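# Place yellow sponge on blue-foam-block desk or tote

## Task

Set the yellow sponge down on whichever desk carries a blue foam block, resting on the desk itself and not on top of some other item there. If none of the desks in the room carries a blue foam block, put the sponge inside the tote near the door instead, fully inside with nothing hanging past its rim. The foam blocks must stay exactly where they were and keep their orientation. Nothing new may end up on the floor. The cartons must stay standing upright on their desks. The robot must not tip over or finish leaning. The result only counts if it stays in place without the robot holding it.

## Robot and tools

Robot: a Hello Robot Stretch 4, about 1.6 m tall. It has one arm: an omni-wheel base (rim within 0.23 m of the base origin), a lift on a mast, an arm that telescopes forward, a three-joint wrist and a two-finger gripper. Cameras on the robot: head_camera, head_left_camera, head_right_camera (fisheye), wrist_camera.

Frames: the base frame sits on the floor under the base centre, x forward, y left, z up. hand_pose is reported in it and marks the point between the fingers, 0.015 m back from the tips; with all wrist joints at 0 its axes line up with the base frame. The printed hand position may be somewhat off. The odometry frame is where the base frame was when the scene began; base_odometry counts wheel rotation only, so slip shows up as travel. Heading runs -3.142 to 3.142, left positive.

execute_actions: argument "actions" is a list holding one action or none (empty list = just report state and images). Optional "cameras": list of camera names or "all"; omitted or null gives all, [] gives none, an unknown name rejects the call. An action contains "base", "joints" or both, plus optional "pace" and "contact_limits"; or just {"end_of_arm": "enable_torque"}, which re-powers wrist or gripper motors that shut off. Motions in one action start together and may finish at different times; nothing lasts over 15 s.
- "base": exactly one relative move from the current base position. {"translate_m": d} drives straight, forward positive, -2 to 2 m. {"strafe_m": d} slides sideways, left positive, -2 to 2 m. {"rotate_rad": d} turns in place, counter-clockwise (left) positive, -3.2 to 3.2 rad.
- "joints": absolute targets, keyed by name: lift_m 0 to 1.2 m; arm_m 0 to 0.55 m extension; wrist_yaw_rad -1.134 to 4.276 (0 forward, positive left, 3.14 stowed back, above 3.4 the arm may block it); wrist_pitch_rad -1.117 to 4.259 (0 level, 1.57 pointing down); wrist_roll_rad -1.117 to 4.259 (0 fingers level; positive turns clockwise viewed from behind); gripper_m 0 to 0.08 m finger gap. Joint targets past a limit are clipped and the result notes it; other bad values or unknown keys reject the whole call. Omitted joints or base may keep pushing toward an earlier target.
- "pace": "slow", "default", "fast" or "max" (base up to 0.1/0.3/0.4/0.6 m/s and 1/2/3/4 rad/s; slower when the lift is above 0.2 m).
- "contact_limits": {"arm_m": v}, v from 0 (gentlest) to 0.75 (firmest), default 0.5.
To unfold at the start, send lift_m 0.4 with wrist_yaw_rad 0.

wait: {"seconds": 0 to 10}; commands nothing, then returns state and images.
zoom_image: {"camera": name, "region": [x0, y0, x1, y1]} in pixels of that camera's latest full image, origin top-left, at most 504x504. Image sizes: head_camera 420x560, head fisheyes 420x672, wrist_camera 616x392.
finished_scene: {"scene": n} with the current scene number; ends it permanently and reports success. Call it only once the goal holds on its own. After a result reports a stop, later robot calls in the same reply are skipped.

Results: base_status and joint_status describe how each motion ended: "done" (for the base, wheels turned the commanded amount even if slipping); "off_target" (stopped short, may still push); "contact_stop_at_<key>" (hit something; that part goes slack, a lift may sink, a base may roll); "limit_stop_at_<name>", including "limit_stop_at_tilt" (lean over 6 degrees; lift, arm and wheels slack and unresponsive until upright) and "limit_stop_at_own_body" (self-collision; can occur with pitch below -0.2 and roll below -0.4 or above 4); "torque_fault" (wrist or gripper motor went limp; needs enable_torque). on_its_own lists things not commanded by this call; "held at" is a held target, not the position. lidar_m: 12 ranges in metres, 30-degree sectors, first straight ahead, going counter-clockwise (4th left, 7th rear, 10th right); "-" means nothing seen or closer than 0.25 m; sees from about 0.15 m up, misses glass and thin legs. wrist_depth_mm: 7x7 grid of median depths, 100 to 2000 mm, row by row from top left. turned_by_wheels vs turned_by_imu differing by over ~0.1 rad signals a bump or slip. base_tilt in degrees (forward, right positive) carries a fixed bias up to ~1.5. motor_effort: percent of max, positive toward larger joint values, bracket = peak; wheel motors positive means turning right.

Gripping: command a gap smaller than the object; the fingers stop just past contact. A held object shows as gripper "off_target" with a reading above the command and gripper effort away from 0. Effort staying beyond about 50 shuts the gripper off and may drop the load.

Avoid: dropping or slamming things, hard pushes, knocking over cartons, moving or rotating the foam blocks, leaving items on the floor, driving or turning with over 1 kg held at arm_m above 0.2 (tipping risk, worse at fast paces), strong pulls with a high gripper, pressing the gripper into things (torque faults), and ending tilted. Use low contact limits near furniture. Loose objects may occasionally be nudged by outside forces.

Each tool is called after ">>>" in YAML: its name, and indented under it one key for each argument.

## Session

>>> execute_actions:
  actions: []

Scene clock: 0.00 s.
base_odometry: x=+0.000 y=+0.000 heading=+0.000 (m, m, rad; odometry frame)
turned_by_wheels: +0.000 (rad since the last result)
turned_by_imu: +0.000 (rad since the last result)
base_tilt: forward=+0.0 right=-0.2 (deg)
lidar_m: 1.49 1.91 1.88 1.83 1.14 0.83 0.80 0.87 1.31 1.27 1.37 2.16
base_status: not commanded
joint_positions: lift_m=+0.275 arm_m=+0.002 wrist_yaw_rad=+3.185 wrist_pitch_rad=+0.019 wrist_roll_rad=+0.003 gripper_m=+0.040
joint_status: not commanded
motor_effort: lift_m=+19 arm_m=-1 wrist_yaw_rad=-1 wrist_pitch_rad=-10 wrist_roll_rad=+1 gripper_m=+0 wheel_0=+0 wheel_1=-1 wheel_2=+0 (%)
hand_pose: x=-0.0432 y=+0.0782 z=+0.4495 quat_wxyz=(-0.021, -0.009, +0.002, +1.000) (m; base frame)
wrist_depth_mm: - 136 180 1008 1060 1060 1576 / - 108 136 1255 1182 1138 1078 / - 112 135 1708 1708 1661 1618 / 135 135 177 1708 1618 1618 1661 / 212 1661 1708 1661 1661 1618 1618 / 1308 1618 1281 1618 1618 1499 1576 / 991 - 591 1138 105 1281 1160
pictures: head_camera, head_left_camera, head_right_camera, wrist_camera
Images, in order (width x height): head_camera 420x560, head_left_camera 420x672, head_right_camera 420x672, wrist_camera 616x392.

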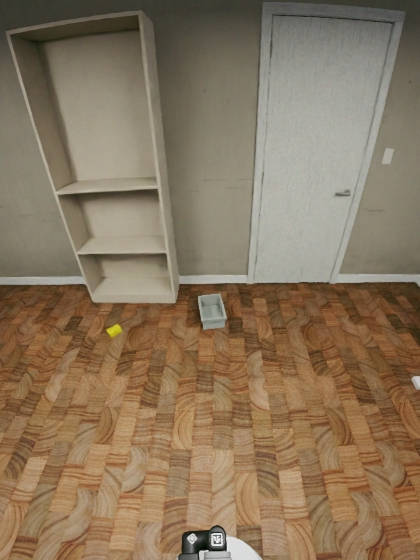

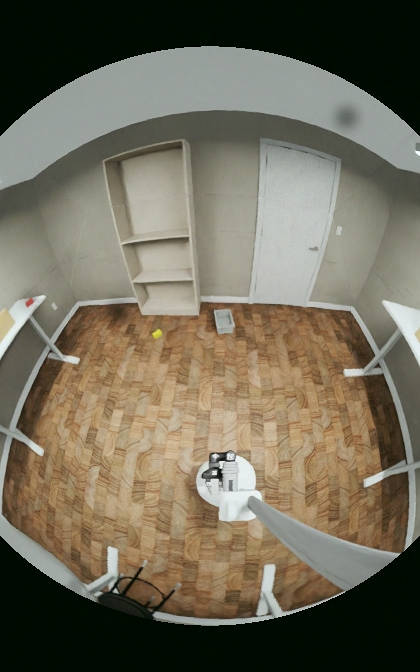

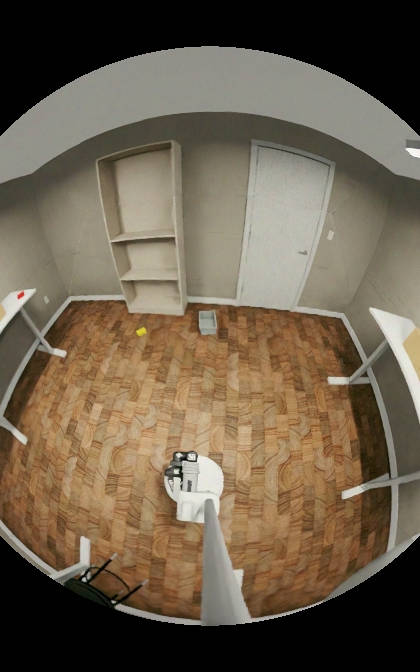

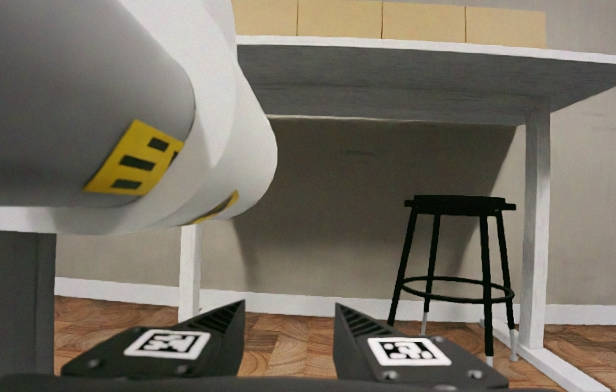

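Look around.

>>> execute_actions:
  actions:
    - {"base":{"rotate_rad":-1.57},"pace":"fast"}
  cameras: ["head_camera"]

>>> execute_actions:
  actions:
    - {"base":{"rotate_rad":-1.57},"pace":"fast"}
  cameras: ["head_camera"]

>>> execute_actions:
  actions:
    - {"base":{"rotate_rad":-1.57},"pace":"fast"}
  cameras: ["head_camera"]

Scene clock: 7.30 s.
base_odometry: x=+0.000 y=+0.000 heading=-1.570 (m, m, rad; odometry frame)
turned_by_wheels: -1.570 (rad since the last result)
turned_by_imu: -1.596 (rad since the last result)
base_tilt: forward=+0.0 right=-0.2 (deg)
lidar_m: 1.26 1.37 2.17 1.49 1.91 1.90 2.22 1.18 0.85 0.81 0.84 1.31
base_status: done
joint_positions: lift_m=+0.275 arm_m=+0.002 wrist_yaw_rad=+3.185 wrist_pitch_rad=+0.019 wrist_roll_rad=+0.003 gripper_m=+0.040
joint_status: not commanded
motor_effort: lift_m=+20(20) arm_m=-1(1) wrist_yaw_rad=-2(1) wrist_pitch_rad=-12(10) wrist_roll_rad=+0(2) gripper_m=+0(2) wheel_0=+2(6) wheel_1=+2(14) wheel_2=+1(10) (%)
hand_pose: x=-0.0432 y=+0.0782 z=+0.4495 quat_wxyz=(-0.021, -0.009, +0.002, +1.000) (m; base frame)
wrist_depth_mm: - 136 180 - - - - / - 108 136 - - - - / - 112 135 - - - - / 135 135 176 - - - - / 212 - - - - - - / 1308 1618 1661 1756 1808 1921 1863 / 976 - 591 1138 105 1255 1255
pictures: head_camera
Images, in order (width x height): head_camera 420x560.

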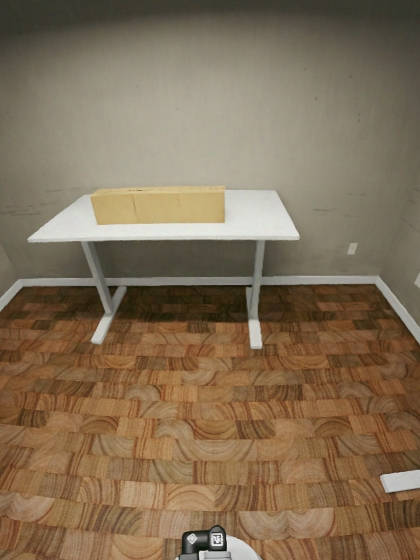

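Scene clock: 9.03 s.
base_odometry: x=+0.000 y=+0.000 heading=-3.139 (m, m, rad; odometry frame)
turned_by_wheels: -1.569 (rad since the last result)
turned_by_imu: -1.597 (rad since the last result)
base_tilt: forward=+0.1 right=-0.1 (deg)
lidar_m: 0.80 0.84 1.29 1.27 1.36 2.16 1.63 1.92 1.87 1.83 1.15 0.86
base_status: done
joint_positions: lift_m=+0.275 arm_m=+0.002 wrist_yaw_rad=+3.185 wrist_pitch_rad=+0.019 wrist_roll_rad=+0.003 gripper_m=+0.040
joint_status: not commanded
motor_effort: lift_m=+19(20) arm_m=-1(1) wrist_yaw_rad=+0(3) wrist_pitch_rad=-8(10) wrist_roll_rad=+0(1) gripper_m=-2(1) wheel_0=+3(8) wheel_1=+3(13) wheel_2=+2(9) (%)
hand_pose: x=-0.0432 y=+0.0782 z=+0.4495 quat_wxyz=(-0.021, -0.009, +0.002, +1.000) (m; base frame)
wrist_depth_mm: - 136 180 - - - - / - 108 135 - - - - / - 112 135 - - - - / 135 135 176 - - - - / 212 - - - - - - / 1308 1618 1661 1576 1863 1808 1921 / 991 - 597 1138 105 1281 1255
pictures: head_camera
Images, in order (width x height): head_camera 420x560.

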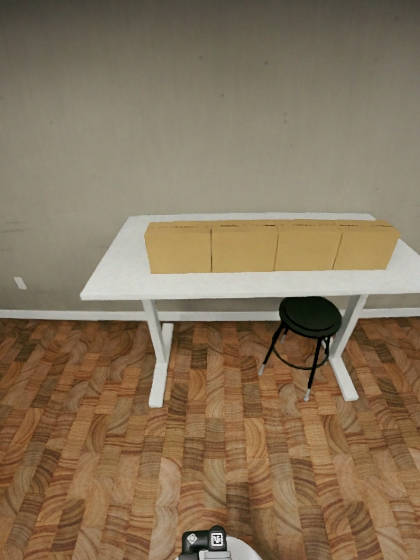

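Scene clock: 10.77 s.
base_odometry: x=+0.000 y=+0.000 heading=+1.575 (m, m, rad; odometry frame)
turned_by_wheels: -1.570 (rad since the last result)
turned_by_imu: -1.597 (rad since the last result)
base_tilt: forward=+0.0 right=-0.2 (deg)
lidar_m: 1.81 1.16 0.85 0.80 0.85 1.32 1.28 1.37 2.17 1.50 1.92 1.87
base_status: done
joint_positions: lift_m=+0.275 arm_m=+0.002 wrist_yaw_rad=+3.185 wrist_pitch_rad=+0.019 wrist_roll_rad=+0.003 gripper_m=+0.040
joint_status: not commanded
motor_effort: lift_m=+20(20) arm_m=-1(1) wrist_yaw_rad=-4(3) wrist_pitch_rad=-8(9) wrist_roll_rad=-1(1) gripper_m=+1(0) wheel_0=+2(13) wheel_1=+2(14) wheel_2=+1(12) (%)
hand_pose: x=-0.0431 y=+0.0782 z=+0.4495 quat_wxyz=(-0.021, -0.009, +0.002, +1.000) (m; base frame)
wrist_depth_mm: - 136 180 - - - - / - 108 136 1537 - - - / - 112 135 - - - - / 135 135 176 - - - - / 212 - - - - - - / 1308 1661 1708 1808 1708 1921 1863 / 991 - 591 1138 105 1255 1281
pictures: head_camera
Images, in order (width x height): head_camera 420x560.

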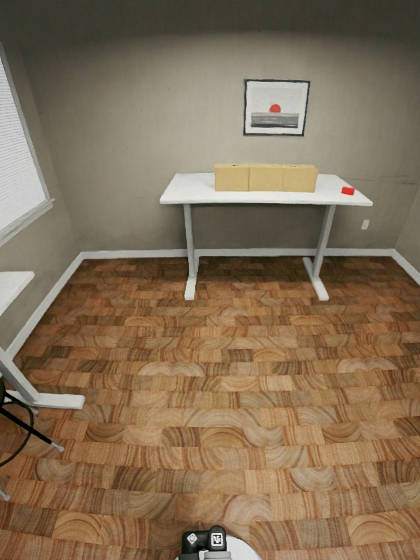

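>>> execute_actions:
  actions:
    - {"base":{"rotate_rad":-1.0},"joints":{"lift_m":0.4,"wrist_yaw_rad":0,"wrist_pitch_rad":1.57,"gripper_m":0.08},"pace":"fast"}
  cameras: ["head_camera"]

>>> execute_actions:
  actions:
    - {"base":{"translate_m":1.0},"pace":"fast"}
  cameras: ["head_camera","wrist_camera"]

Scene clock: 24.07 s.
base_odometry: x=+0.000 y=+0.000 heading=+0.575 (m, m, rad; odometry frame)
turned_by_wheels: -0.999 (rad since the last result)
turned_by_imu: -1.016 (rad since the last result)
base_tilt: forward=+0.1 right=-0.2 (deg)
lidar_m: 1.96 1.85 1.81 1.08 0.82 0.81 0.84 1.31 1.28 1.36 2.15 1.50
base_status: done
joint_positions: lift_m=+0.400 arm_m=+0.002 wrist_yaw_rad=+0.000 wrist_pitch_rad=+1.570 wrist_roll_rad=+0.003 gripper_m=+0.080
joint_status: all done
motor_effort: lift_m=+22(25) arm_m=-2(1) wrist_yaw_rad=-2(6) wrist_pitch_rad=+0(9) wrist_roll_rad=+0(1) gripper_m=+0(2) wheel_0=+2(9) wheel_1=+4(13) wheel_2=+3(9) (%)
hand_pose: x=+0.1732 y=-0.0874 z=+0.3652 quat_wxyz=(+0.707, +0.001, +0.707, -0.001) (m; base frame)
wrist_depth_mm: 512 512 517 521 525 530 535 / 508 512 512 521 525 530 535 / 504 508 512 512 521 525 525 / 500 508 508 512 517 521 530 / 496 306 298 508 517 521 525 / 293 293 294 297 504 512 521 / - - 294 297 135 - -
pictures: head_camera
Images, in order (width x height): head_camera 420x560.

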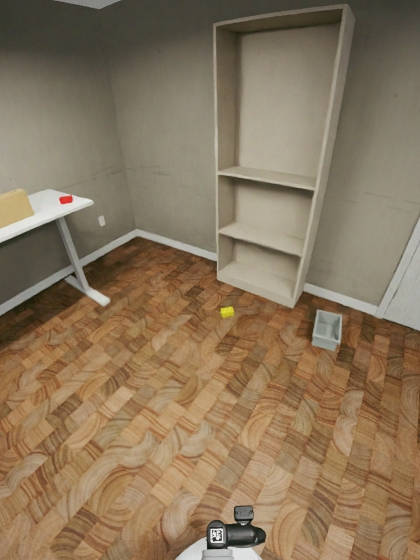

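Scene clock: 27.83 s.
base_odometry: x=+0.839 y=+0.544 heading=+0.576 (m, m, rad; odometry frame)
turned_by_wheels: +0.000 (rad since the last result)
turned_by_imu: -0.004 (rad since the last result)
base_tilt: forward=+0.0 right=-0.2 (deg)
lidar_m: 1.04 1.27 1.23 1.35 1.69 1.65 2.20 1.91 1.86 1.70 0.81 0.98
base_status: done
joint_positions: lift_m=+0.400 arm_m=+0.002 wrist_yaw_rad=+0.000 wrist_pitch_rad=+1.570 wrist_roll_rad=+0.003 gripper_m=+0.080
joint_status: not commanded
motor_effort: lift_m=+23(23) arm_m=-2(1) wrist_yaw_rad=-2(3) wrist_pitch_rad=+0(2) wrist_roll_rad=+1(1) gripper_m=+2(2) wheel_0=-1(7) wheel_1=+2(12) wheel_2=+2(17) (%)
hand_pose: x=+0.1732 y=-0.0874 z=+0.3652 quat_wxyz=(+0.707, +0.001, +0.707, -0.001) (m; base frame)
wrist_depth_mm: 508 512 521 525 525 535 535 / 508 508 517 517 525 530 535 / 504 508 512 517 525 521 530 / 500 504 508 512 512 525 525 / 496 306 298 512 517 517 525 / 293 291 296 297 512 517 521 / - - 293 294 135 - -
pictures: head_camera, wrist_camera
Images, in order (width x height): head_camera 420x560, wrist_camera 616x392.

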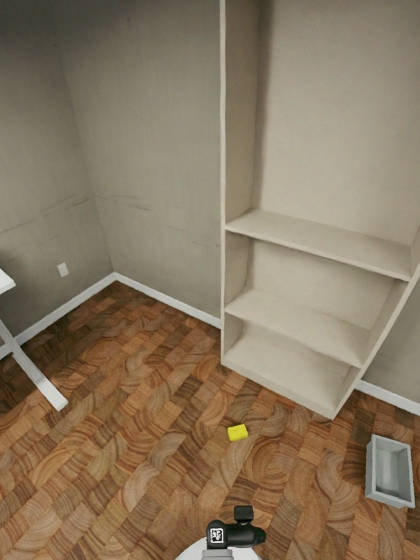

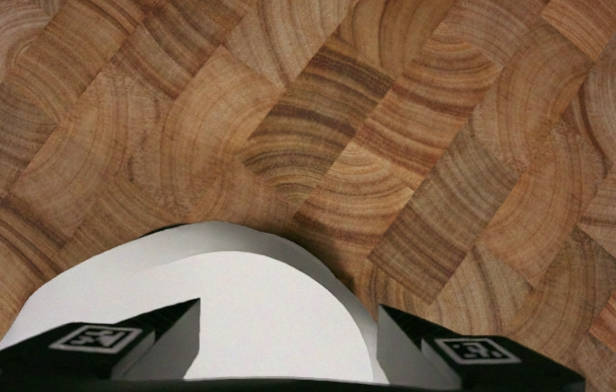

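>>> execute_actions:
  actions:
    - {"joints":{"arm_m":0.4},"pace":"fast"}
  cameras: ["head_camera","wrist_camera"]

Scene clock: 32.87 s.
base_odometry: x=+0.839 y=+0.544 heading=+0.576 (m, m, rad; odometry frame)
turned_by_wheels: +0.000 (rad since the last result)
turned_by_imu: +0.001 (rad since the last result)
base_tilt: forward=+0.1 right=-0.2 (deg)
lidar_m: 1.05 1.25 1.23 1.33 1.68 1.65 2.19 1.91 1.86 1.69 0.81 0.98
base_status: not commanded
joint_positions: lift_m=+0.400 arm_m=+0.399 wrist_yaw_rad=+0.000 wrist_pitch_rad=+1.570 wrist_roll_rad=+0.003 gripper_m=+0.080
joint_status: all done
motor_effort: lift_m=+23(23) arm_m=+4(5) wrist_yaw_rad=-2(4) wrist_pitch_rad=+0(3) wrist_roll_rad=+2(2) gripper_m=+3(2) wheel_0=-1(1) wheel_1=+1(2) wheel_2=+2(2) (%)
hand_pose: x=+0.5704 y=-0.0874 z=+0.3652 quat_wxyz=(+0.707, +0.001, +0.707, -0.001) (m; base frame)
wrist_depth_mm: 508 512 517 521 530 530 517 / 504 508 512 517 521 530 535 / 504 504 512 517 525 525 530 / 496 504 508 508 517 525 521 / 496 496 504 508 512 517 521 / 488 496 500 504 508 517 517 / - - 500 504 135 - -
pictures: head_camera, wrist_camera
Images, in order (width x height): head_camera 420x560, wrist_camera 616x392.

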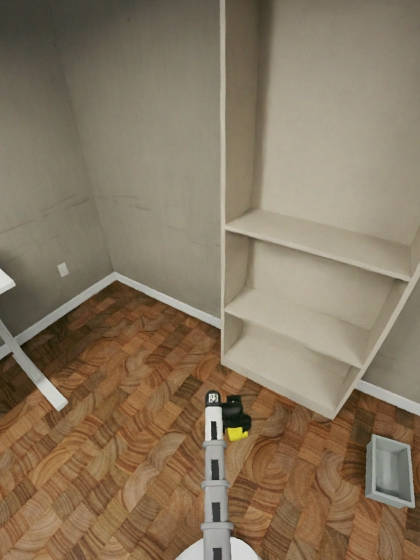

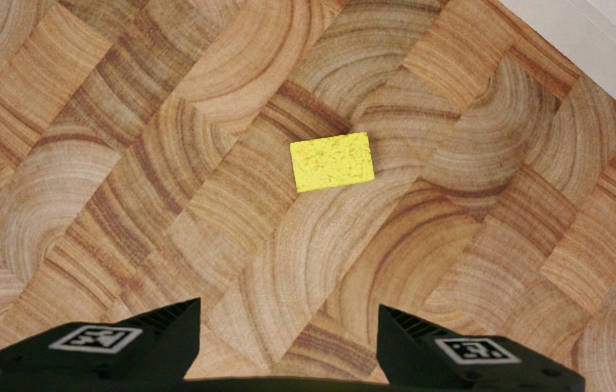

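>>> execute_actions:
  actions:
    - {"base":{"strafe_m":-0.04},"joints":{"arm_m":0.493,"wrist_roll_rad":1.42,"lift_m":0.2}}
  cameras: ["wrist_camera"]

Scene clock: 41.67 s.
base_odometry: x=+0.861 y=+0.511 heading=+0.576 (m, m, rad; odometry frame)
turned_by_wheels: +0.000 (rad since the last result)
turned_by_imu: +0.001 (rad since the last result)
base_tilt: forward=+0.0 right=-0.2 (deg)
lidar_m: 1.02 1.30 1.26 1.38 1.73 1.68 2.18 1.87 1.82 1.67 0.77 0.96
base_status: done
joint_positions: lift_m=+0.200 arm_m=+0.492 wrist_yaw_rad=+0.000 wrist_pitch_rad=+1.570 wrist_roll_rad=+1.420 gripper_m=+0.080
joint_status: all done
motor_effort: lift_m=+14(22) arm_m=+4(6) wrist_yaw_rad=-1(1) wrist_pitch_rad=+0(1) wrist_roll_rad=+1(6) gripper_m=+1(0) wheel_0=+3(11) wheel_1=-3(14) wheel_2=+1(2) (%)
hand_pose: x=+0.6634 y=-0.0874 z=+0.1659 quat_wxyz=(+0.537, +0.461, +0.536, -0.461) (m; base frame)
wrist_depth_mm: 310 312 315 317 319 320 324 / 309 312 314 315 319 320 322 / 307 309 312 314 315 319 322 / 307 309 310 314 315 317 320 / 306 307 267 312 314 315 317 / 304 306 265 310 312 315 317 / - - 307 309 135 - -
pictures: wrist_camera
Images, in order (width x height): wrist_camera 616x392.

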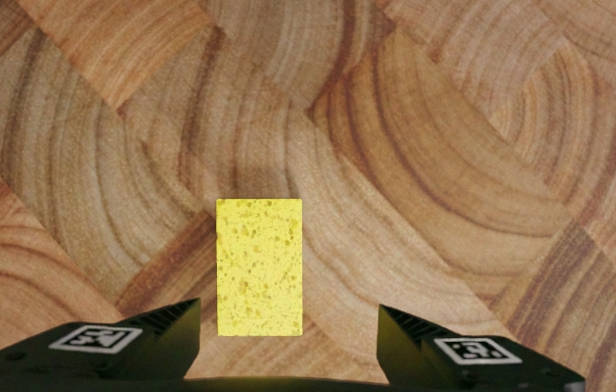

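>>> execute_actions:
  actions:
    - {"joints":{"arm_m":0.518,"lift_m":0.11}}
  cameras: ["wrist_camera"]

Scene clock: 47.03 s.
base_odometry: x=+0.861 y=+0.511 heading=+0.576 (m, m, rad; odometry frame)
turned_by_wheels: +0.000 (rad since the last result)
turned_by_imu: +0.001 (rad since the last result)
base_tilt: forward=+0.0 right=-0.2 (deg)
lidar_m: 1.02 1.30 1.27 1.38 1.72 1.67 2.18 1.87 1.84 1.67 0.77 0.97
base_status: not commanded
joint_positions: lift_m=+0.110 arm_m=+0.517 wrist_yaw_rad=+0.000 wrist_pitch_rad=+1.570 wrist_roll_rad=+1.420 gripper_m=+0.080
joint_status: all done
motor_effort: lift_m=+15(15) arm_m=+4(5) wrist_yaw_rad=-1(2) wrist_pitch_rad=-2(0) wrist_roll_rad=+0(1) gripper_m=+2(0) wheel_0=+3(3) wheel_1=-4(4) wheel_2=+1(1) (%)
hand_pose: x=+0.6883 y=-0.0874 z=+0.0759 quat_wxyz=(+0.537, +0.461, +0.536, -0.461) (m; base frame)
wrist_depth_mm: 222 222 225 227 228 229 231 / 221 223 224 225 227 229 229 / 220 222 223 224 225 228 229 / 219 221 221 224 224 227 228 / 217 220 220 179 224 226 227 / 216 219 177 178 223 225 226 / - - 176 176 135 - -
pictures: wrist_camera
Images, in order (width x height): wrist_camera 616x392.

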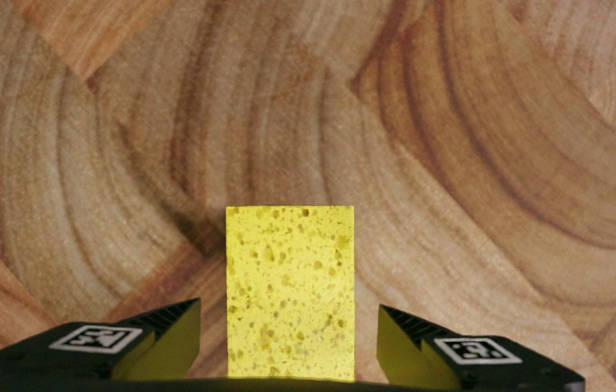

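>>> execute_actions:
  actions:
    - {"joints":{"lift_m":0.06}}
  cameras: []

>>> execute_actions:
  actions:
    - {"joints":{"gripper_m":0.045}}
  cameras: []

>>> execute_actions:
  actions:
    - {"joints":{"lift_m":0.3,"arm_m":0.1}}
  cameras: ["wrist_camera"]

>>> execute_actions:
  actions:
    - {"base":{"rotate_rad":1.1},"joints":{"lift_m":1.2,"wrist_roll_rad":0}}
  cameras: ["head_camera"]

Scene clock: 54.33 s.
base_odometry: x=+0.861 y=+0.511 heading=+0.576 (m, m, rad; odometry frame)
turned_by_wheels: +0.000 (rad since the last result)
turned_by_imu: +0.001 (rad since the last result)
base_tilt: forward=+0.0 right=-0.1 (deg)
lidar_m: 1.04 1.30 1.27 1.36 1.70 1.67 2.20 1.87 1.84 1.66 0.76 0.96
base_status: not commanded
joint_positions: lift_m=+0.060 arm_m=+0.517 wrist_yaw_rad=+0.000 wrist_pitch_rad=+1.570 wrist_roll_rad=+1.420 gripper_m=+0.080
joint_status: all done
motor_effort: lift_m=+15(14) arm_m=+4(4) wrist_yaw_rad=-2(0) wrist_pitch_rad=+0(3) wrist_roll_rad=-1(1) gripper_m=+1(0) wheel_0=+3(3) wheel_1=-3(4) wheel_2=+1(1) (%)
hand_pose: x=+0.6883 y=-0.0874 z=+0.0259 quat_wxyz=(+0.537, +0.461, +0.536, -0.461) (m; base frame)
wrist_depth_mm: 173 174 175 176 177 179 - / 172 173 174 175 176 178 178 / 171 172 173 175 176 177 178 / 170 172 172 174 175 176 177 / 170 171 128 128 174 175 176 / 169 169 127 128 154 175 175 / - - 127 127 128 - -
pictures: none
No camera images: the call's "cameras" was empty. Leave "cameras" out to get every camera's image.

Scene clock: 55.33 s.
base_odometry: x=+0.861 y=+0.511 heading=+0.576 (m, m, rad; odometry frame)
turned_by_wheels: +0.000 (rad since the last result)
turned_by_imu: +0.000 (rad since the last result)
base_tilt: forward=+0.1 right=-0.2 (deg)
lidar_m: 1.04 1.28 1.26 1.36 1.71 1.66 2.19 1.88 1.83 1.68 0.76 0.96
base_status: not commanded
joint_positions: lift_m=+0.060 arm_m=+0.517 wrist_yaw_rad=+0.000 wrist_pitch_rad=+1.570 wrist_roll_rad=+1.420 gripper_m=+0.060
joint_status: gripper_m off_target (ended at +0.060, target +0.045)
on_its_own: gripper_m is held at +0.055, not at your +0.045, by its contact guard: the fingers met something
motor_effort: lift_m=+15(14) arm_m=+4(4) wrist_yaw_rad=+1(0) wrist_pitch_rad=+0(2) wrist_roll_rad=+1(0) gripper_m=-36(36) wheel_0=+3(3) wheel_1=-4(3) wheel_2=+1(1) (%)
hand_pose: x=+0.6883 y=-0.0874 z=+0.0259 quat_wxyz=(+0.537, +0.461, +0.536, -0.461) (m; base frame)
wrist_depth_mm: 173 174 175 176 177 178 - / 172 173 174 175 176 178 179 / 171 172 173 175 176 177 178 / 171 172 172 174 175 176 177 / 169 171 128 129 174 175 176 / 169 170 127 128 174 175 175 / - - 126 128 116 175 -
pictures: none
No camera images: the call's "cameras" was empty. Leave "cameras" out to get every camera's image.

Scene clock: 57.67 s.
base_odometry: x=+0.861 y=+0.511 heading=+0.576 (m, m, rad; odometry frame)
turned_by_wheels: +0.000 (rad since the last result)
turned_by_imu: +0.001 (rad since the last result)
base_tilt: forward=+0.0 right=-0.2 (deg)
lidar_m: 1.03 1.29 1.26 1.38 1.71 1.66 2.19 1.86 1.83 1.65 0.75 0.97
base_status: not commanded
joint_positions: lift_m=+0.300 arm_m=+0.101 wrist_yaw_rad=+0.000 wrist_pitch_rad=+1.570 wrist_roll_rad=+1.420 gripper_m=+0.060
joint_status: all done
on_its_own: gripper_m is held at +0.055, not at your +0.045, by its contact guard: the fingers met something
motor_effort: lift_m=+23(25) arm_m=-4(4) wrist_yaw_rad=+1(1) wrist_pitch_rad=-1(2) wrist_roll_rad=-2(2) gripper_m=-36(35) wheel_0=+3(2) wheel_1=-3(3) wheel_2=+1(1) (%)
hand_pose: x=+0.2717 y=-0.0874 z=+0.2652 quat_wxyz=(+0.536, +0.461, +0.536, -0.461) (m; base frame)
wrist_depth_mm: 410 413 415 418 421 424 424 / 407 410 415 418 418 421 424 / 407 410 410 413 421 421 424 / 407 407 407 413 415 415 418 / 404 404 128 128 359 240 206 / 402 404 127 128 226 202 202 / - - 126 127 116 202 201
pictures: wrist_camera
Images, in order (width x height): wrist_camera 616x392.

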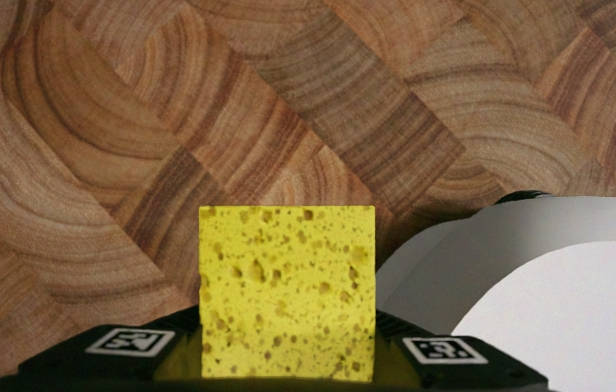

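Scene clock: 61.93 s.
base_odometry: x=+0.861 y=+0.511 heading=+1.675 (m, m, rad; odometry frame)
turned_by_wheels: +1.099 (rad since the last result)
turned_by_imu: +1.120 (rad since the last result)
base_tilt: forward=+0.1 right=-0.2 (deg)
lidar_m: 1.26 1.42 1.70 1.67 1.80 1.87 2.19 0.85 0.80 0.96 1.05 1.29
base_status: done
joint_positions: lift_m=+1.199 arm_m=+0.101 wrist_yaw_rad=+0.000 wrist_pitch_rad=+1.570 wrist_roll_rad=+0.000 gripper_m=+0.060
joint_status: all done
on_its_own: gripper_m is held at +0.055, not at your +0.045, by its contact guard: the fingers met something
motor_effort: lift_m=+24(26) arm_m=-4(4) wrist_yaw_rad=-3(1) wrist_pitch_rad=-1(3) wrist_roll_rad=+1(6) gripper_m=-36(35) wheel_0=-2(8) wheel_1=-3(10) wheel_2=-4(11) (%)
hand_pose: x=+0.2718 y=-0.0874 z=+1.1650 quat_wxyz=(+0.707, +0.000, +0.707, +0.000) (m; base frame)
wrist_depth_mm: 1281 1281 1308 1308 1308 1336 1336 / 1255 1281 1281 1308 1308 1336 1366 / 1281 1281 1308 1281 1308 1308 1336 / 1255 1281 1281 1281 1308 1336 1281 / 1255 1255 128 128 1308 1308 1205 / 1255 1281 127 128 1281 1308 1205 / - - 126 128 116 1281 1255
pictures: head_camera
Images, in order (width x height): head_camera 420x560.

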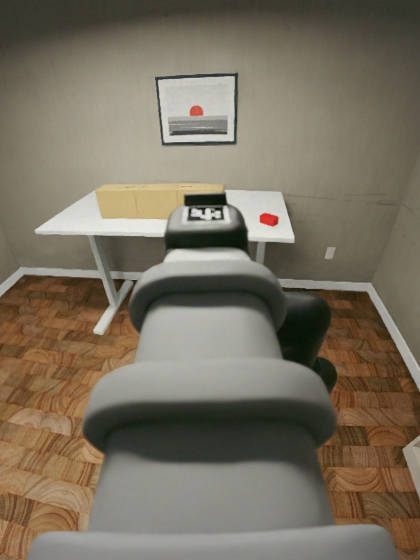

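>>> execute_actions:
  actions:
    - {"base":{"strafe_m":0.35},"joints":{"wrist_pitch_rad":0.8}}
  cameras: []

>>> execute_actions:
  actions:
    - {"base":{"translate_m":0.9}}

Scene clock: 70.23 s.
base_odometry: x=+0.512 y=+0.474 heading=+1.675 (m, m, rad; odometry frame)
turned_by_wheels: +0.000 (rad since the last result)
turned_by_imu: +0.002 (rad since the last result)
base_tilt: forward=+0.0 right=-0.2 (deg)
lidar_m: 1.32 1.46 1.33 1.32 1.44 1.81 2.19 2.04 1.12 1.31 1.43 1.34
base_status: done
joint_positions: lift_m=+1.200 arm_m=+0.101 wrist_yaw_rad=+0.000 wrist_pitch_rad=+0.803 wrist_roll_rad=+0.000 gripper_m=+0.060
joint_status: all done
on_its_own: gripper_m is held at +0.055, not at your +0.045, by its contact guard: the fingers met something
motor_effort: lift_m=+23(24) arm_m=-4(4) wrist_yaw_rad=-1(1) wrist_pitch_rad=-7(11) wrist_roll_rad=-1(2) gripper_m=-36(35) wheel_0=+1(8) wheel_1=+2(12) wheel_2=+0(4) (%)
hand_pose: x=+0.4194 y=-0.0874 z=+1.2248 quat_wxyz=(+0.921, +0.000, +0.391, +0.000) (m; base frame)
wrist_depth_mm: 1863 1138 1078 1098 1060 1229 1537 / - - - 1808 1756 1042 1661 / - - - - - 1921 1921 / 1756 1863 1921 1921 1863 - - / 1576 1661 128 128 1618 1756 1756 / 1366 1397 127 128 1430 1499 1537 / - - 126 128 116 1397 1366
pictures: none
No camera images: the call's "cameras" was empty. Leave "cameras" out to get every camera's image.

Scene clock: 74.70 s.
base_odometry: x=+0.419 y=+1.369 heading=+1.675 (m, m, rad; odometry frame)
turned_by_wheels: +0.000 (rad since the last result)
turned_by_imu: -0.004 (rad since the last result)
base_tilt: forward=+0.0 right=-0.2 (deg)
lidar_m: 0.43 0.48 0.78 1.29 1.33 2.02 3.50 1.68 1.46 1.45 0.55 0.44
base_status: done
joint_positions: lift_m=+1.200 arm_m=+0.101 wrist_yaw_rad=+0.000 wrist_pitch_rad=+0.803 wrist_roll_rad=+0.000 gripper_m=+0.060
joint_status: not commanded
on_its_own: gripper_m is held at +0.055, not at your +0.045, by its contact guard: the fingers met something
motor_effort: lift_m=+23(23) arm_m=-4(4) wrist_yaw_rad=-1(1) wrist_pitch_rad=-10(8) wrist_roll_rad=+1(2) gripper_m=-36(36) wheel_0=+1(3) wheel_1=+4(7) wheel_2=-2(12) (%)
hand_pose: x=+0.4194 y=-0.0874 z=+1.2248 quat_wxyz=(+0.921, +0.000, +0.391, +0.000) (m; base frame)
wrist_depth_mm: 960 931 904 878 854 809 788 / 831 831 866 891 891 891 866 / 394 397 404 413 421 759 778 / 433 407 368 359 357 362 368 / 488 480 128 128 384 377 362 / 433 439 127 128 430 445 421 / - - 126 127 116 427 430
pictures: head_camera, head_left_camera, head_right_camera, wrist_camera
Images, in order (width x height): head_camera 420x560, head_left_camera 420x672, head_right_camera 420x672, wrist_camera 616x392.

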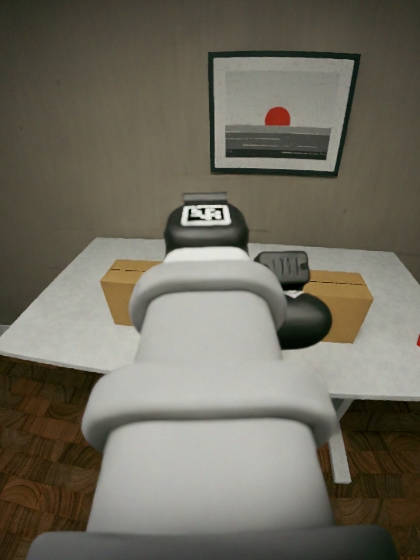

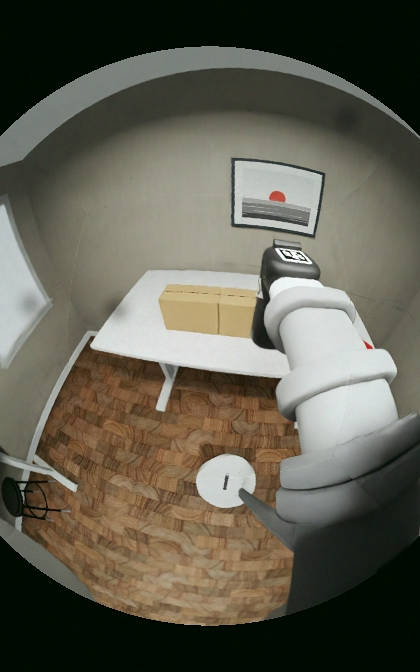

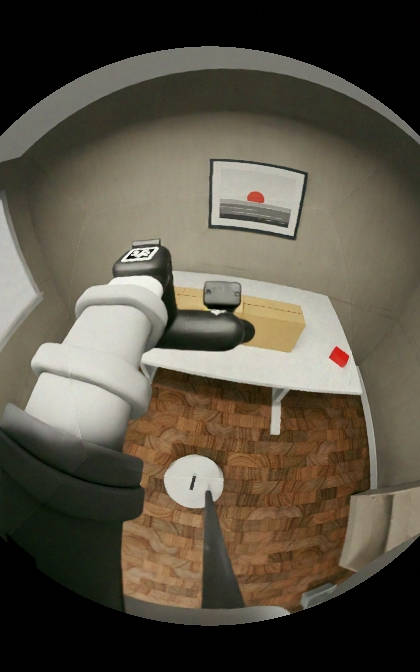

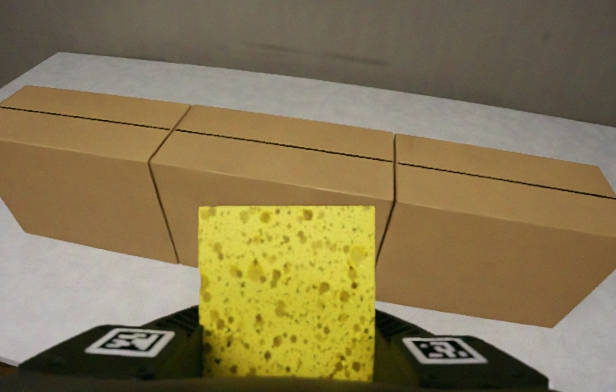

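>>> execute_actions:
  actions:
    - {"joints":{"arm_m":0.5,"wrist_pitch_rad":1.2}}
  cameras: ["wrist_camera"]

Scene clock: 82.83 s.
base_odometry: x=+0.419 y=+1.369 heading=+1.675 (m, m, rad; odometry frame)
turned_by_wheels: +0.000 (rad since the last result)
turned_by_imu: +0.001 (rad since the last result)
base_tilt: forward=+0.1 right=-0.2 (deg)
lidar_m: 0.43 0.48 0.77 1.29 1.33 2.05 3.48 1.69 1.46 1.47 0.56 0.44
base_status: not commanded
joint_positions: lift_m=+1.200 arm_m=+0.499 wrist_yaw_rad=+0.000 wrist_pitch_rad=+1.201 wrist_roll_rad=+0.000 gripper_m=+0.060
joint_status: all done
on_its_own: gripper_m is held at +0.055, not at your +0.045, by its contact guard: the fingers met something
motor_effort: lift_m=+23(23) arm_m=+4(4) wrist_yaw_rad=-2(1) wrist_pitch_rad=-5(6) wrist_roll_rad=+0(1) gripper_m=-38(37) wheel_0=+1(1) wheel_1=+4(4) wheel_2=-2(2) (%)
hand_pose: x=+0.7470 y=-0.0874 z=+1.1795 quat_wxyz=(+0.825, +0.000, +0.565, +0.000) (m; base frame)
wrist_depth_mm: 504 508 517 517 530 564 549 / 466 469 477 488 488 500 512 / 433 436 445 452 455 466 473 / 407 404 373 418 427 433 439 / 379 382 128 128 392 404 410 / 192 362 127 128 373 379 384 / - - 126 128 116 364 364
pictures: wrist_camera
Images, in order (width x height): wrist_camera 616x392.

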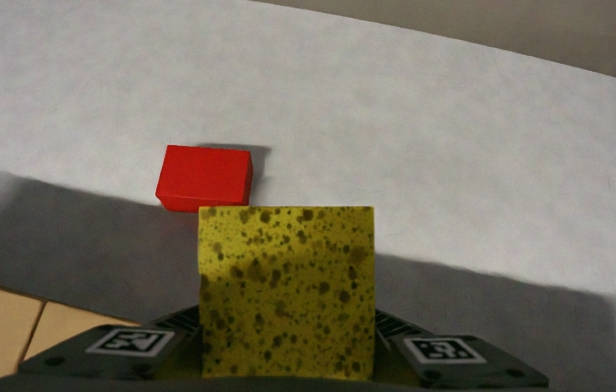

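>>> execute_actions:
  actions:
    - {"joints":{"wrist_yaw_rad":1.0,"wrist_pitch_rad":1.0}}
  cameras: ["wrist_camera"]

>>> execute_actions:
  actions:
    - {"joints":{"wrist_yaw_rad":-1.0}}
  cameras: ["wrist_camera"]

Scene clock: 89.60 s.
base_odometry: x=+0.419 y=+1.369 heading=+1.675 (m, m, rad; odometry frame)
turned_by_wheels: +0.000 (rad since the last result)
turned_by_imu: +0.001 (rad since the last result)
base_tilt: forward=+0.1 right=-0.1 (deg)
lidar_m: 0.43 0.47 0.79 1.30 1.34 2.06 3.49 1.70 1.45 1.46 0.56 0.44
base_status: not commanded
joint_positions: lift_m=+1.200 arm_m=+0.499 wrist_yaw_rad=+1.000 wrist_pitch_rad=+1.002 wrist_roll_rad=+0.000 gripper_m=+0.060
joint_status: all done
on_its_own: gripper_m is held at +0.055, not at your +0.045, by its contact guard: the fingers met something
motor_effort: lift_m=+23(23) arm_m=+4(4) wrist_yaw_rad=+0(3) wrist_pitch_rad=-6(9) wrist_roll_rad=-3(1) gripper_m=-36(34) wheel_0=+1(1) wheel_1=+4(4) wheel_2=-2(2) (%)
hand_pose: x=+0.8057 y=+0.0491 z=+1.1986 quat_wxyz=(+0.770, -0.230, +0.422, +0.420) (m; base frame)
wrist_depth_mm: 1618 1708 1756 715 707 569 466 / 597 597 615 627 634 603 488 / 291 300 539 544 554 564 517 / 259 264 480 492 500 508 517 / 235 237 128 128 439 455 459 / 213 217 127 128 397 413 415 / - - 126 127 116 387 384
pictures: wrist_camera
Images, in order (width x height): wrist_camera 616x392.

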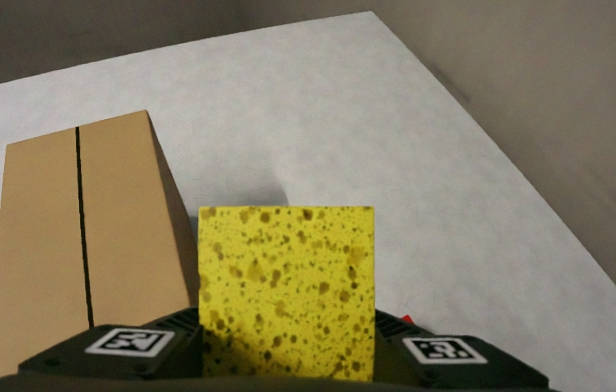

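Scene clock: 91.33 s.
base_odometry: x=+0.419 y=+1.369 heading=+1.675 (m, m, rad; odometry frame)
turned_by_wheels: +0.000 (rad since the last result)
turned_by_imu: +0.000 (rad since the last result)
base_tilt: forward=+0.0 right=-0.2 (deg)
lidar_m: 0.42 0.48 0.77 1.29 1.32 2.05 3.49 1.68 1.48 1.46 0.56 0.45
base_status: not commanded
joint_positions: lift_m=+1.200 arm_m=+0.499 wrist_yaw_rad=-1.000 wrist_pitch_rad=+1.002 wrist_roll_rad=+0.000 gripper_m=+0.060
joint_status: all done
on_its_own: gripper_m is held at +0.055, not at your +0.045, by its contact guard: the fingers met something
motor_effort: lift_m=+23(23) arm_m=+4(4) wrist_yaw_rad=-2(8) wrist_pitch_rad=-8(6) wrist_roll_rad=+1(1) gripper_m=-38(36) wheel_0=+1(1) wheel_1=+5(4) wheel_2=-2(2) (%)
hand_pose: x=+0.6586 y=-0.1436 z=+1.1986 quat_wxyz=(+0.770, +0.230, +0.422, -0.420) (m; base frame)
wrist_depth_mm: 535 634 707 707 732 1576 1366 / 574 597 609 621 634 661 1464 / 517 525 539 544 314 319 549 / 466 473 480 281 278 286 512 / 418 430 128 128 247 265 462 / 384 392 127 128 224 407 421 / - - 126 127 116 387 389
pictures: wrist_camera
Images, in order (width x height): wrist_camera 616x392.

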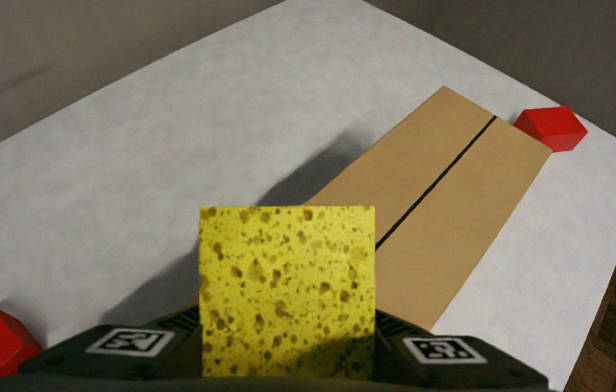

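>>> execute_actions:
  actions:
    - {"joints":{"arm_m":0.05,"wrist_yaw_rad":0,"wrist_pitch_rad":0.8}}
  cameras: []

>>> execute_actions:
  actions:
    - {"base":{"translate_m":-1.2}}
  cameras: []

>>> execute_actions:
  actions:
    - {"base":{"rotate_rad":1.5}}
  cameras: ["head_left_camera","wrist_camera"]

Scene clock: 100.47 s.
base_odometry: x=+0.419 y=+1.369 heading=+1.675 (m, m, rad; odometry frame)
turned_by_wheels: +0.000 (rad since the last result)
turned_by_imu: +0.001 (rad since the last result)
base_tilt: forward=+0.0 right=-0.2 (deg)
lidar_m: 0.44 0.48 0.76 1.28 1.31 2.03 3.48 1.69 1.45 1.46 0.56 0.43
base_status: not commanded
joint_positions: lift_m=+1.200 arm_m=+0.051 wrist_yaw_rad=+0.000 wrist_pitch_rad=+0.803 wrist_roll_rad=+0.000 gripper_m=+0.060
joint_status: all done
on_its_own: gripper_m is held at +0.055, not at your +0.045, by its contact guard: the fingers met something
motor_effort: lift_m=+23(23) arm_m=-4(4) wrist_yaw_rad=+0(4) wrist_pitch_rad=-8(13) wrist_roll_rad=+1(1) gripper_m=-35(36) wheel_0=+1(1) wheel_1=+4(5) wheel_2=-2(2) (%)
hand_pose: x=+0.3694 y=-0.0874 z=+1.2248 quat_wxyz=(+0.921, +0.000, +0.391, +0.000) (m; base frame)
wrist_depth_mm: 991 976 946 931 891 854 831 / 480 484 866 891 917 917 904 / 439 424 415 413 424 436 768 / 521 484 439 407 404 392 382 / 496 504 128 128 452 442 427 / 439 445 127 128 452 469 473 / - - 126 127 116 427 430
pictures: none
No camera images: the call's "cameras" was empty. Leave "cameras" out to get every camera's image.

Scene clock: 105.97 s.
base_odometry: x=+0.544 y=+0.176 heading=+1.675 (m, m, rad; odometry frame)
turned_by_wheels: +0.000 (rad since the last result)
turned_by_imu: +0.007 (rad since the last result)
base_tilt: forward=+0.0 right=-0.1 (deg)
lidar_m: 1.62 1.79 1.39 1.34 1.49 1.50 1.48 1.92 0.98 0.94 1.40 1.64
base_status: done
joint_positions: lift_m=+1.200 arm_m=+0.051 wrist_yaw_rad=+0.000 wrist_pitch_rad=+0.803 wrist_roll_rad=+0.000 gripper_m=+0.060
joint_status: not commanded
on_its_own: gripper_m is held at +0.055, not at your +0.045, by its contact guard: the fingers met something
motor_effort: lift_m=+23(24) arm_m=-4(4) wrist_yaw_rad=-1(1) wrist_pitch_rad=-7(10) wrist_roll_rad=+0(0) gripper_m=-37(36) wheel_0=-2(5) wheel_1=-4(10) wheel_2=+1(11) (%)
hand_pose: x=+0.3694 y=-0.0874 z=+1.2248 quat_wxyz=(+0.921, +0.000, +0.391, +0.000) (m; base frame)
wrist_depth_mm: - - - - 1336 1336 1863 / - - - - - - - / - - - - - - - / 1808 1808 1921 1921 - - - / 1618 1618 128 128 1661 1708 1756 / 1397 1430 127 128 1430 1499 1537 / - - 126 127 116 1366 1366
pictures: none
No camera images: the call's "cameras" was empty. Leave "cameras" out to get every camera's image.

Scene clock: 108.73 s.
base_odometry: x=+0.543 y=+0.176 heading=-3.109 (m, m, rad; odometry frame)
turned_by_wheels: +1.499 (rad since the last result)
turned_by_imu: +1.527 (rad since the last result)
base_tilt: forward=+0.0 right=-0.2 (deg)
lidar_m: 1.35 1.44 1.51 1.47 1.57 1.00 1.00 1.38 1.66 1.62 1.74 1.39
base_status: done
joint_positions: lift_m=+1.200 arm_m=+0.051 wrist_yaw_rad=+0.000 wrist_pitch_rad=+0.803 wrist_roll_rad=+0.000 gripper_m=+0.060
joint_status: not commanded
on_its_own: gripper_m is held at +0.055, not at your +0.045, by its contact guard: the fingers met something
motor_effort: lift_m=+23(23) arm_m=-4(4) wrist_yaw_rad=+0(2) wrist_pitch_rad=-9(8) wrist_roll_rad=+1(1) gripper_m=-36(36) wheel_0=-4(4) wheel_1=-5(7) wheel_2=-4(11) (%)
hand_pose: x=+0.3694 y=-0.0874 z=+1.2248 quat_wxyz=(+0.921, +0.000, +0.391, +0.000) (m; base frame)
wrist_depth_mm: 1808 1118 1118 1098 1118 1138 1661 / - - - 1921 1808 1808 1808 / - - - - 1708 - - / 1808 1863 1921 1921 1863 - - / 1576 1576 128 128 1661 1756 1808 / 1430 1397 127 128 1464 1499 1499 / - - 126 128 116 1397 1397
pictures: head_left_camera, wrist_camera
Images, in order (width x height): head_left_camera 420x672, wrist_camera 616x392.

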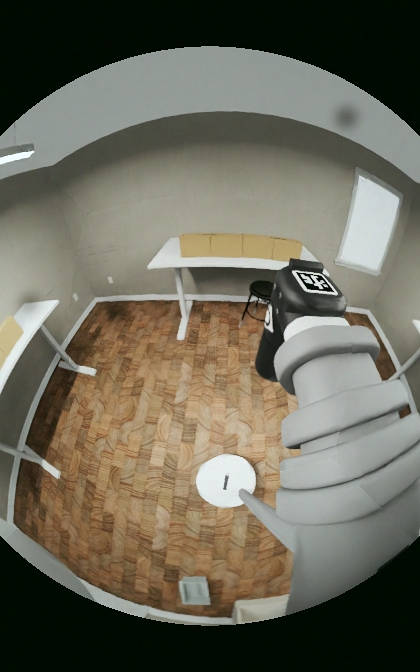

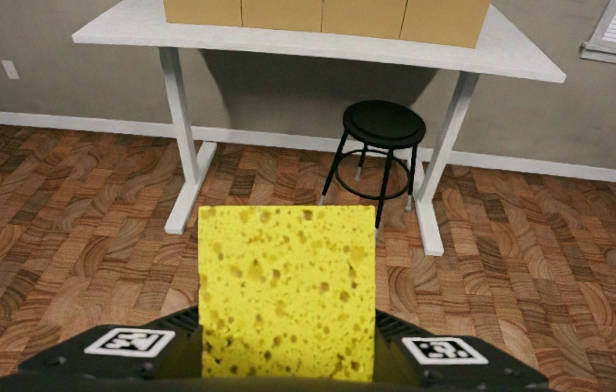

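>>> execute_actions:
  actions:
    - {"base":{"translate_m":0.93}}
  cameras: ["wrist_camera"]

>>> execute_actions:
  actions:
    - {"joints":{"arm_m":0.4,"wrist_pitch_rad":1.0}}
  cameras: ["wrist_camera"]

Scene clock: 116.83 s.
base_odometry: x=-0.386 y=+0.146 heading=-3.109 (m, m, rad; odometry frame)
turned_by_wheels: +0.000 (rad since the last result)
turned_by_imu: -0.003 (rad since the last result)
base_tilt: forward=+0.0 right=-0.2 (deg)
lidar_m: 0.42 0.45 0.64 1.39 1.51 2.57 1.90 2.35 1.76 1.71 0.60 0.43
base_status: done
joint_positions: lift_m=+1.200 arm_m=+0.051 wrist_yaw_rad=+0.000 wrist_pitch_rad=+0.803 wrist_roll_rad=+0.000 gripper_m=+0.060
joint_status: not commanded
on_its_own: gripper_m is held at +0.055, not at your +0.045, by its contact guard: the fingers met something
motor_effort: lift_m=+23(23) arm_m=-4(4) wrist_yaw_rad=-2(1) wrist_pitch_rad=-10(8) wrist_roll_rad=+1(0) gripper_m=-36(37) wheel_0=+2(9) wheel_1=+3(8) wheel_2=+0(12) (%)
hand_pose: x=+0.3694 y=-0.0874 z=+1.2248 quat_wxyz=(+0.921, +0.000, +0.391, +0.000) (m; base frame)
wrist_depth_mm: 917 931 904 891 878 854 842 / 831 854 866 891 904 917 904 / 389 397 402 413 421 436 788 / 384 375 362 359 368 375 370 / 459 445 128 128 404 410 407 / 436 442 127 128 455 455 466 / - - 126 127 116 427 430
pictures: wrist_camera
Images, in order (width x height): wrist_camera 616x392.

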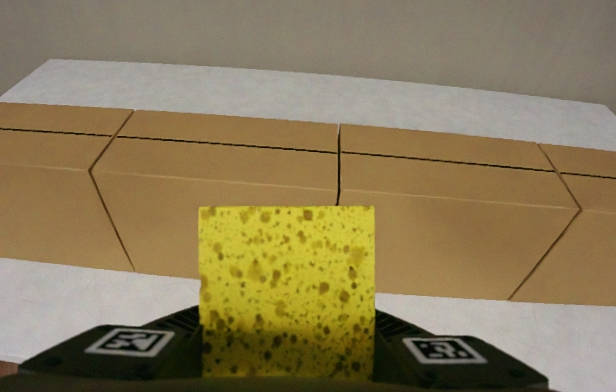

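Scene clock: 119.00 s.
base_odometry: x=-0.386 y=+0.146 heading=-3.109 (m, m, rad; odometry frame)
turned_by_wheels: +0.000 (rad since the last result)
turned_by_imu: +0.000 (rad since the last result)
base_tilt: forward=+0.0 right=-0.1 (deg)
lidar_m: 0.42 0.46 0.65 1.40 1.49 2.55 1.88 2.34 1.74 1.70 0.59 0.43
base_status: not commanded
joint_positions: lift_m=+1.200 arm_m=+0.399 wrist_yaw_rad=+0.000 wrist_pitch_rad=+1.002 wrist_roll_rad=+0.000 gripper_m=+0.060
joint_status: all done
on_its_own: gripper_m is held at +0.055, not at your +0.045, by its contact guard: the fingers met something
motor_effort: lift_m=+23(23) arm_m=+4(6) wrist_yaw_rad=-5(0) wrist_pitch_rad=-3(6) wrist_roll_rad=-3(2) gripper_m=-34(37) wheel_0=+2(2) wheel_1=+3(3) wheel_2=+0(0) (%)
hand_pose: x=+0.6848 y=-0.0874 z=+1.1986 quat_wxyz=(+0.877, +0.000, +0.480, +0.000) (m; base frame)
wrist_depth_mm: 647 640 634 615 603 585 569 / 597 597 609 615 634 634 627 / 521 530 535 549 559 569 585 / 466 473 484 492 496 504 512 / 421 427 128 128 442 455 459 / 384 392 127 128 404 415 418 / - - 126 127 116 387 387
pictures: wrist_camera
Images, in order (width x height): wrist_camera 616x392.

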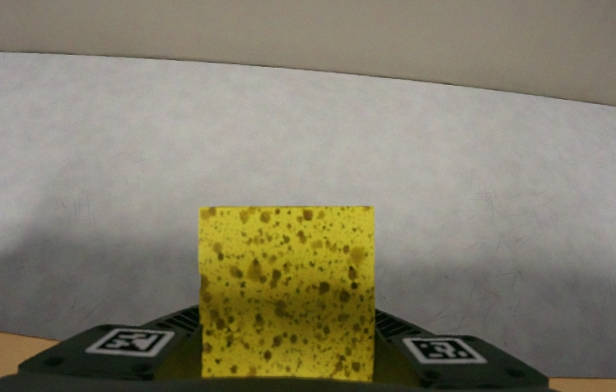

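>>> execute_actions:
  actions:
    - {"joints":{"wrist_yaw_rad":1.1,"arm_m":0.5}}
  cameras: ["wrist_camera"]

>>> execute_actions:
  actions:
    - {"joints":{"wrist_yaw_rad":-1.1,"arm_m":0.55}}
  cameras: ["wrist_camera"]

Scene clock: 124.87 s.
base_odometry: x=-0.386 y=+0.146 heading=-3.109 (m, m, rad; odometry frame)
turned_by_wheels: +0.000 (rad since the last result)
turned_by_imu: +0.001 (rad since the last result)
base_tilt: forward=+0.0 right=-0.2 (deg)
lidar_m: 0.42 0.45 0.65 1.39 1.49 2.56 1.90 2.36 1.76 1.69 0.60 0.44
base_status: not commanded
joint_positions: lift_m=+1.200 arm_m=+0.499 wrist_yaw_rad=+1.100 wrist_pitch_rad=+1.002 wrist_roll_rad=+0.000 gripper_m=+0.060
joint_status: all done
on_its_own: gripper_m is held at +0.055, not at your +0.045, by its contact guard: the fingers met something
motor_effort: lift_m=+24(23) arm_m=+4(6) wrist_yaw_rad=-1(7) wrist_pitch_rad=-6(8) wrist_roll_rad=+0(3) gripper_m=-35(39) wheel_0=+2(2) wheel_1=+3(3) wheel_2=+0(0) (%)
hand_pose: x=+0.8001 y=+0.0624 z=+1.1986 quat_wxyz=(+0.748, -0.251, +0.409, +0.458) (m; base frame)
wrist_depth_mm: 1808 - - 1042 715 544 439 / 1921 609 609 621 634 574 459 / 296 530 539 549 559 559 484 / 262 459 484 488 496 508 504 / 235 387 128 128 439 455 459 / 214 273 127 128 404 413 415 / - - 126 127 116 384 384
pictures: wrist_camera
Images, in order (width x height): wrist_camera 616x392.

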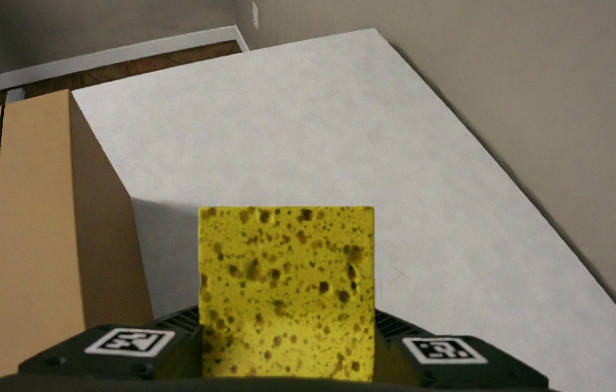

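Scene clock: 126.73 s.
base_odometry: x=-0.386 y=+0.146 heading=-3.109 (m, m, rad; odometry frame)
turned_by_wheels: +0.000 (rad since the last result)
turned_by_imu: +0.000 (rad since the last result)
base_tilt: forward=+0.0 right=-0.2 (deg)
lidar_m: 0.42 0.46 0.67 1.41 1.51 2.56 1.91 2.36 1.76 1.71 0.59 0.44
base_status: not commanded
joint_positions: lift_m=+1.200 arm_m=+0.549 wrist_yaw_rad=-1.100 wrist_pitch_rad=+1.002 wrist_roll_rad=+0.000 gripper_m=+0.060
joint_status: all done
on_its_own: gripper_m is held at +0.055, not at your +0.045, by its contact guard: the fingers met something
motor_effort: lift_m=+23(23) arm_m=+4(6) wrist_yaw_rad=-2(9) wrist_pitch_rad=-8(5) wrist_roll_rad=+1(1) gripper_m=-37(34) wheel_0=+2(2) wheel_1=+3(3) wheel_2=+0(0) (%)
hand_pose: x=+0.6943 y=-0.1418 z=+1.1986 quat_wxyz=(+0.748, +0.251, +0.410, -0.458) (m; base frame)
wrist_depth_mm: 500 615 691 715 732 732 1921 / 539 597 615 621 640 373 382 / 517 530 535 544 559 319 332 / 466 473 480 492 286 283 294 / 421 427 128 128 246 254 270 / 384 392 127 128 224 230 418 / - - 126 127 116 215 394
pictures: wrist_camera
Images, in order (width x height): wrist_camera 616x392.

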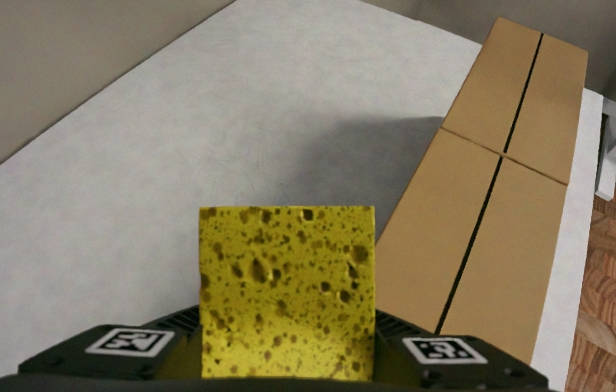

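>>> execute_actions:
  actions:
    - {"joints":{"wrist_yaw_rad":0,"wrist_pitch_rad":1.4}}
  cameras: ["wrist_camera"]

Scene clock: 137.67 s.
base_odometry: x=-0.386 y=+0.146 heading=-3.109 (m, m, rad; odometry frame)
turned_by_wheels: +0.000 (rad since the last result)
turned_by_imu: +0.001 (rad since the last result)
base_tilt: forward=+0.1 right=-0.2 (deg)
lidar_m: 0.43 0.46 0.65 1.41 1.48 2.54 1.90 2.35 1.73 1.71 0.58 0.44
base_status: not commanded
joint_positions: lift_m=+1.200 arm_m=+0.549 wrist_yaw_rad=+0.000 wrist_pitch_rad=+1.400 wrist_roll_rad=+0.000 gripper_m=+0.060
joint_status: all done
on_its_own: gripper_m is held at +0.055, not at your +0.045, by its contact guard: the fingers met something
motor_effort: lift_m=+23(23) arm_m=+4(4) wrist_yaw_rad=+1(7) wrist_pitch_rad=-4(7) wrist_roll_rad=+1(1) gripper_m=-36(37) wheel_0=+2(2) wheel_1=+3(3) wheel_2=+0(0) (%)
hand_pose: x=+0.7562 y=-0.0874 z=+1.1682 quat_wxyz=(+0.765, +0.000, +0.644, +0.000) (m; base frame)
wrist_depth_mm: 407 410 415 421 424 433 436 / 394 397 402 404 410 415 424 / 379 384 389 392 397 402 410 / 368 373 377 379 387 389 392 / 357 362 128 128 373 377 379 / 345 349 127 128 359 366 368 / - - 126 128 116 357 357
pictures: wrist_camera
Images, in order (width x height): wrist_camera 616x392.

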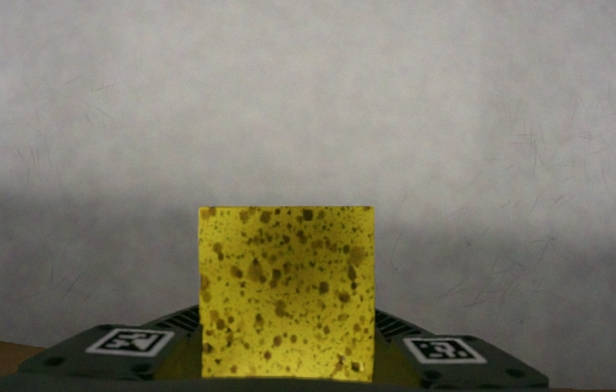

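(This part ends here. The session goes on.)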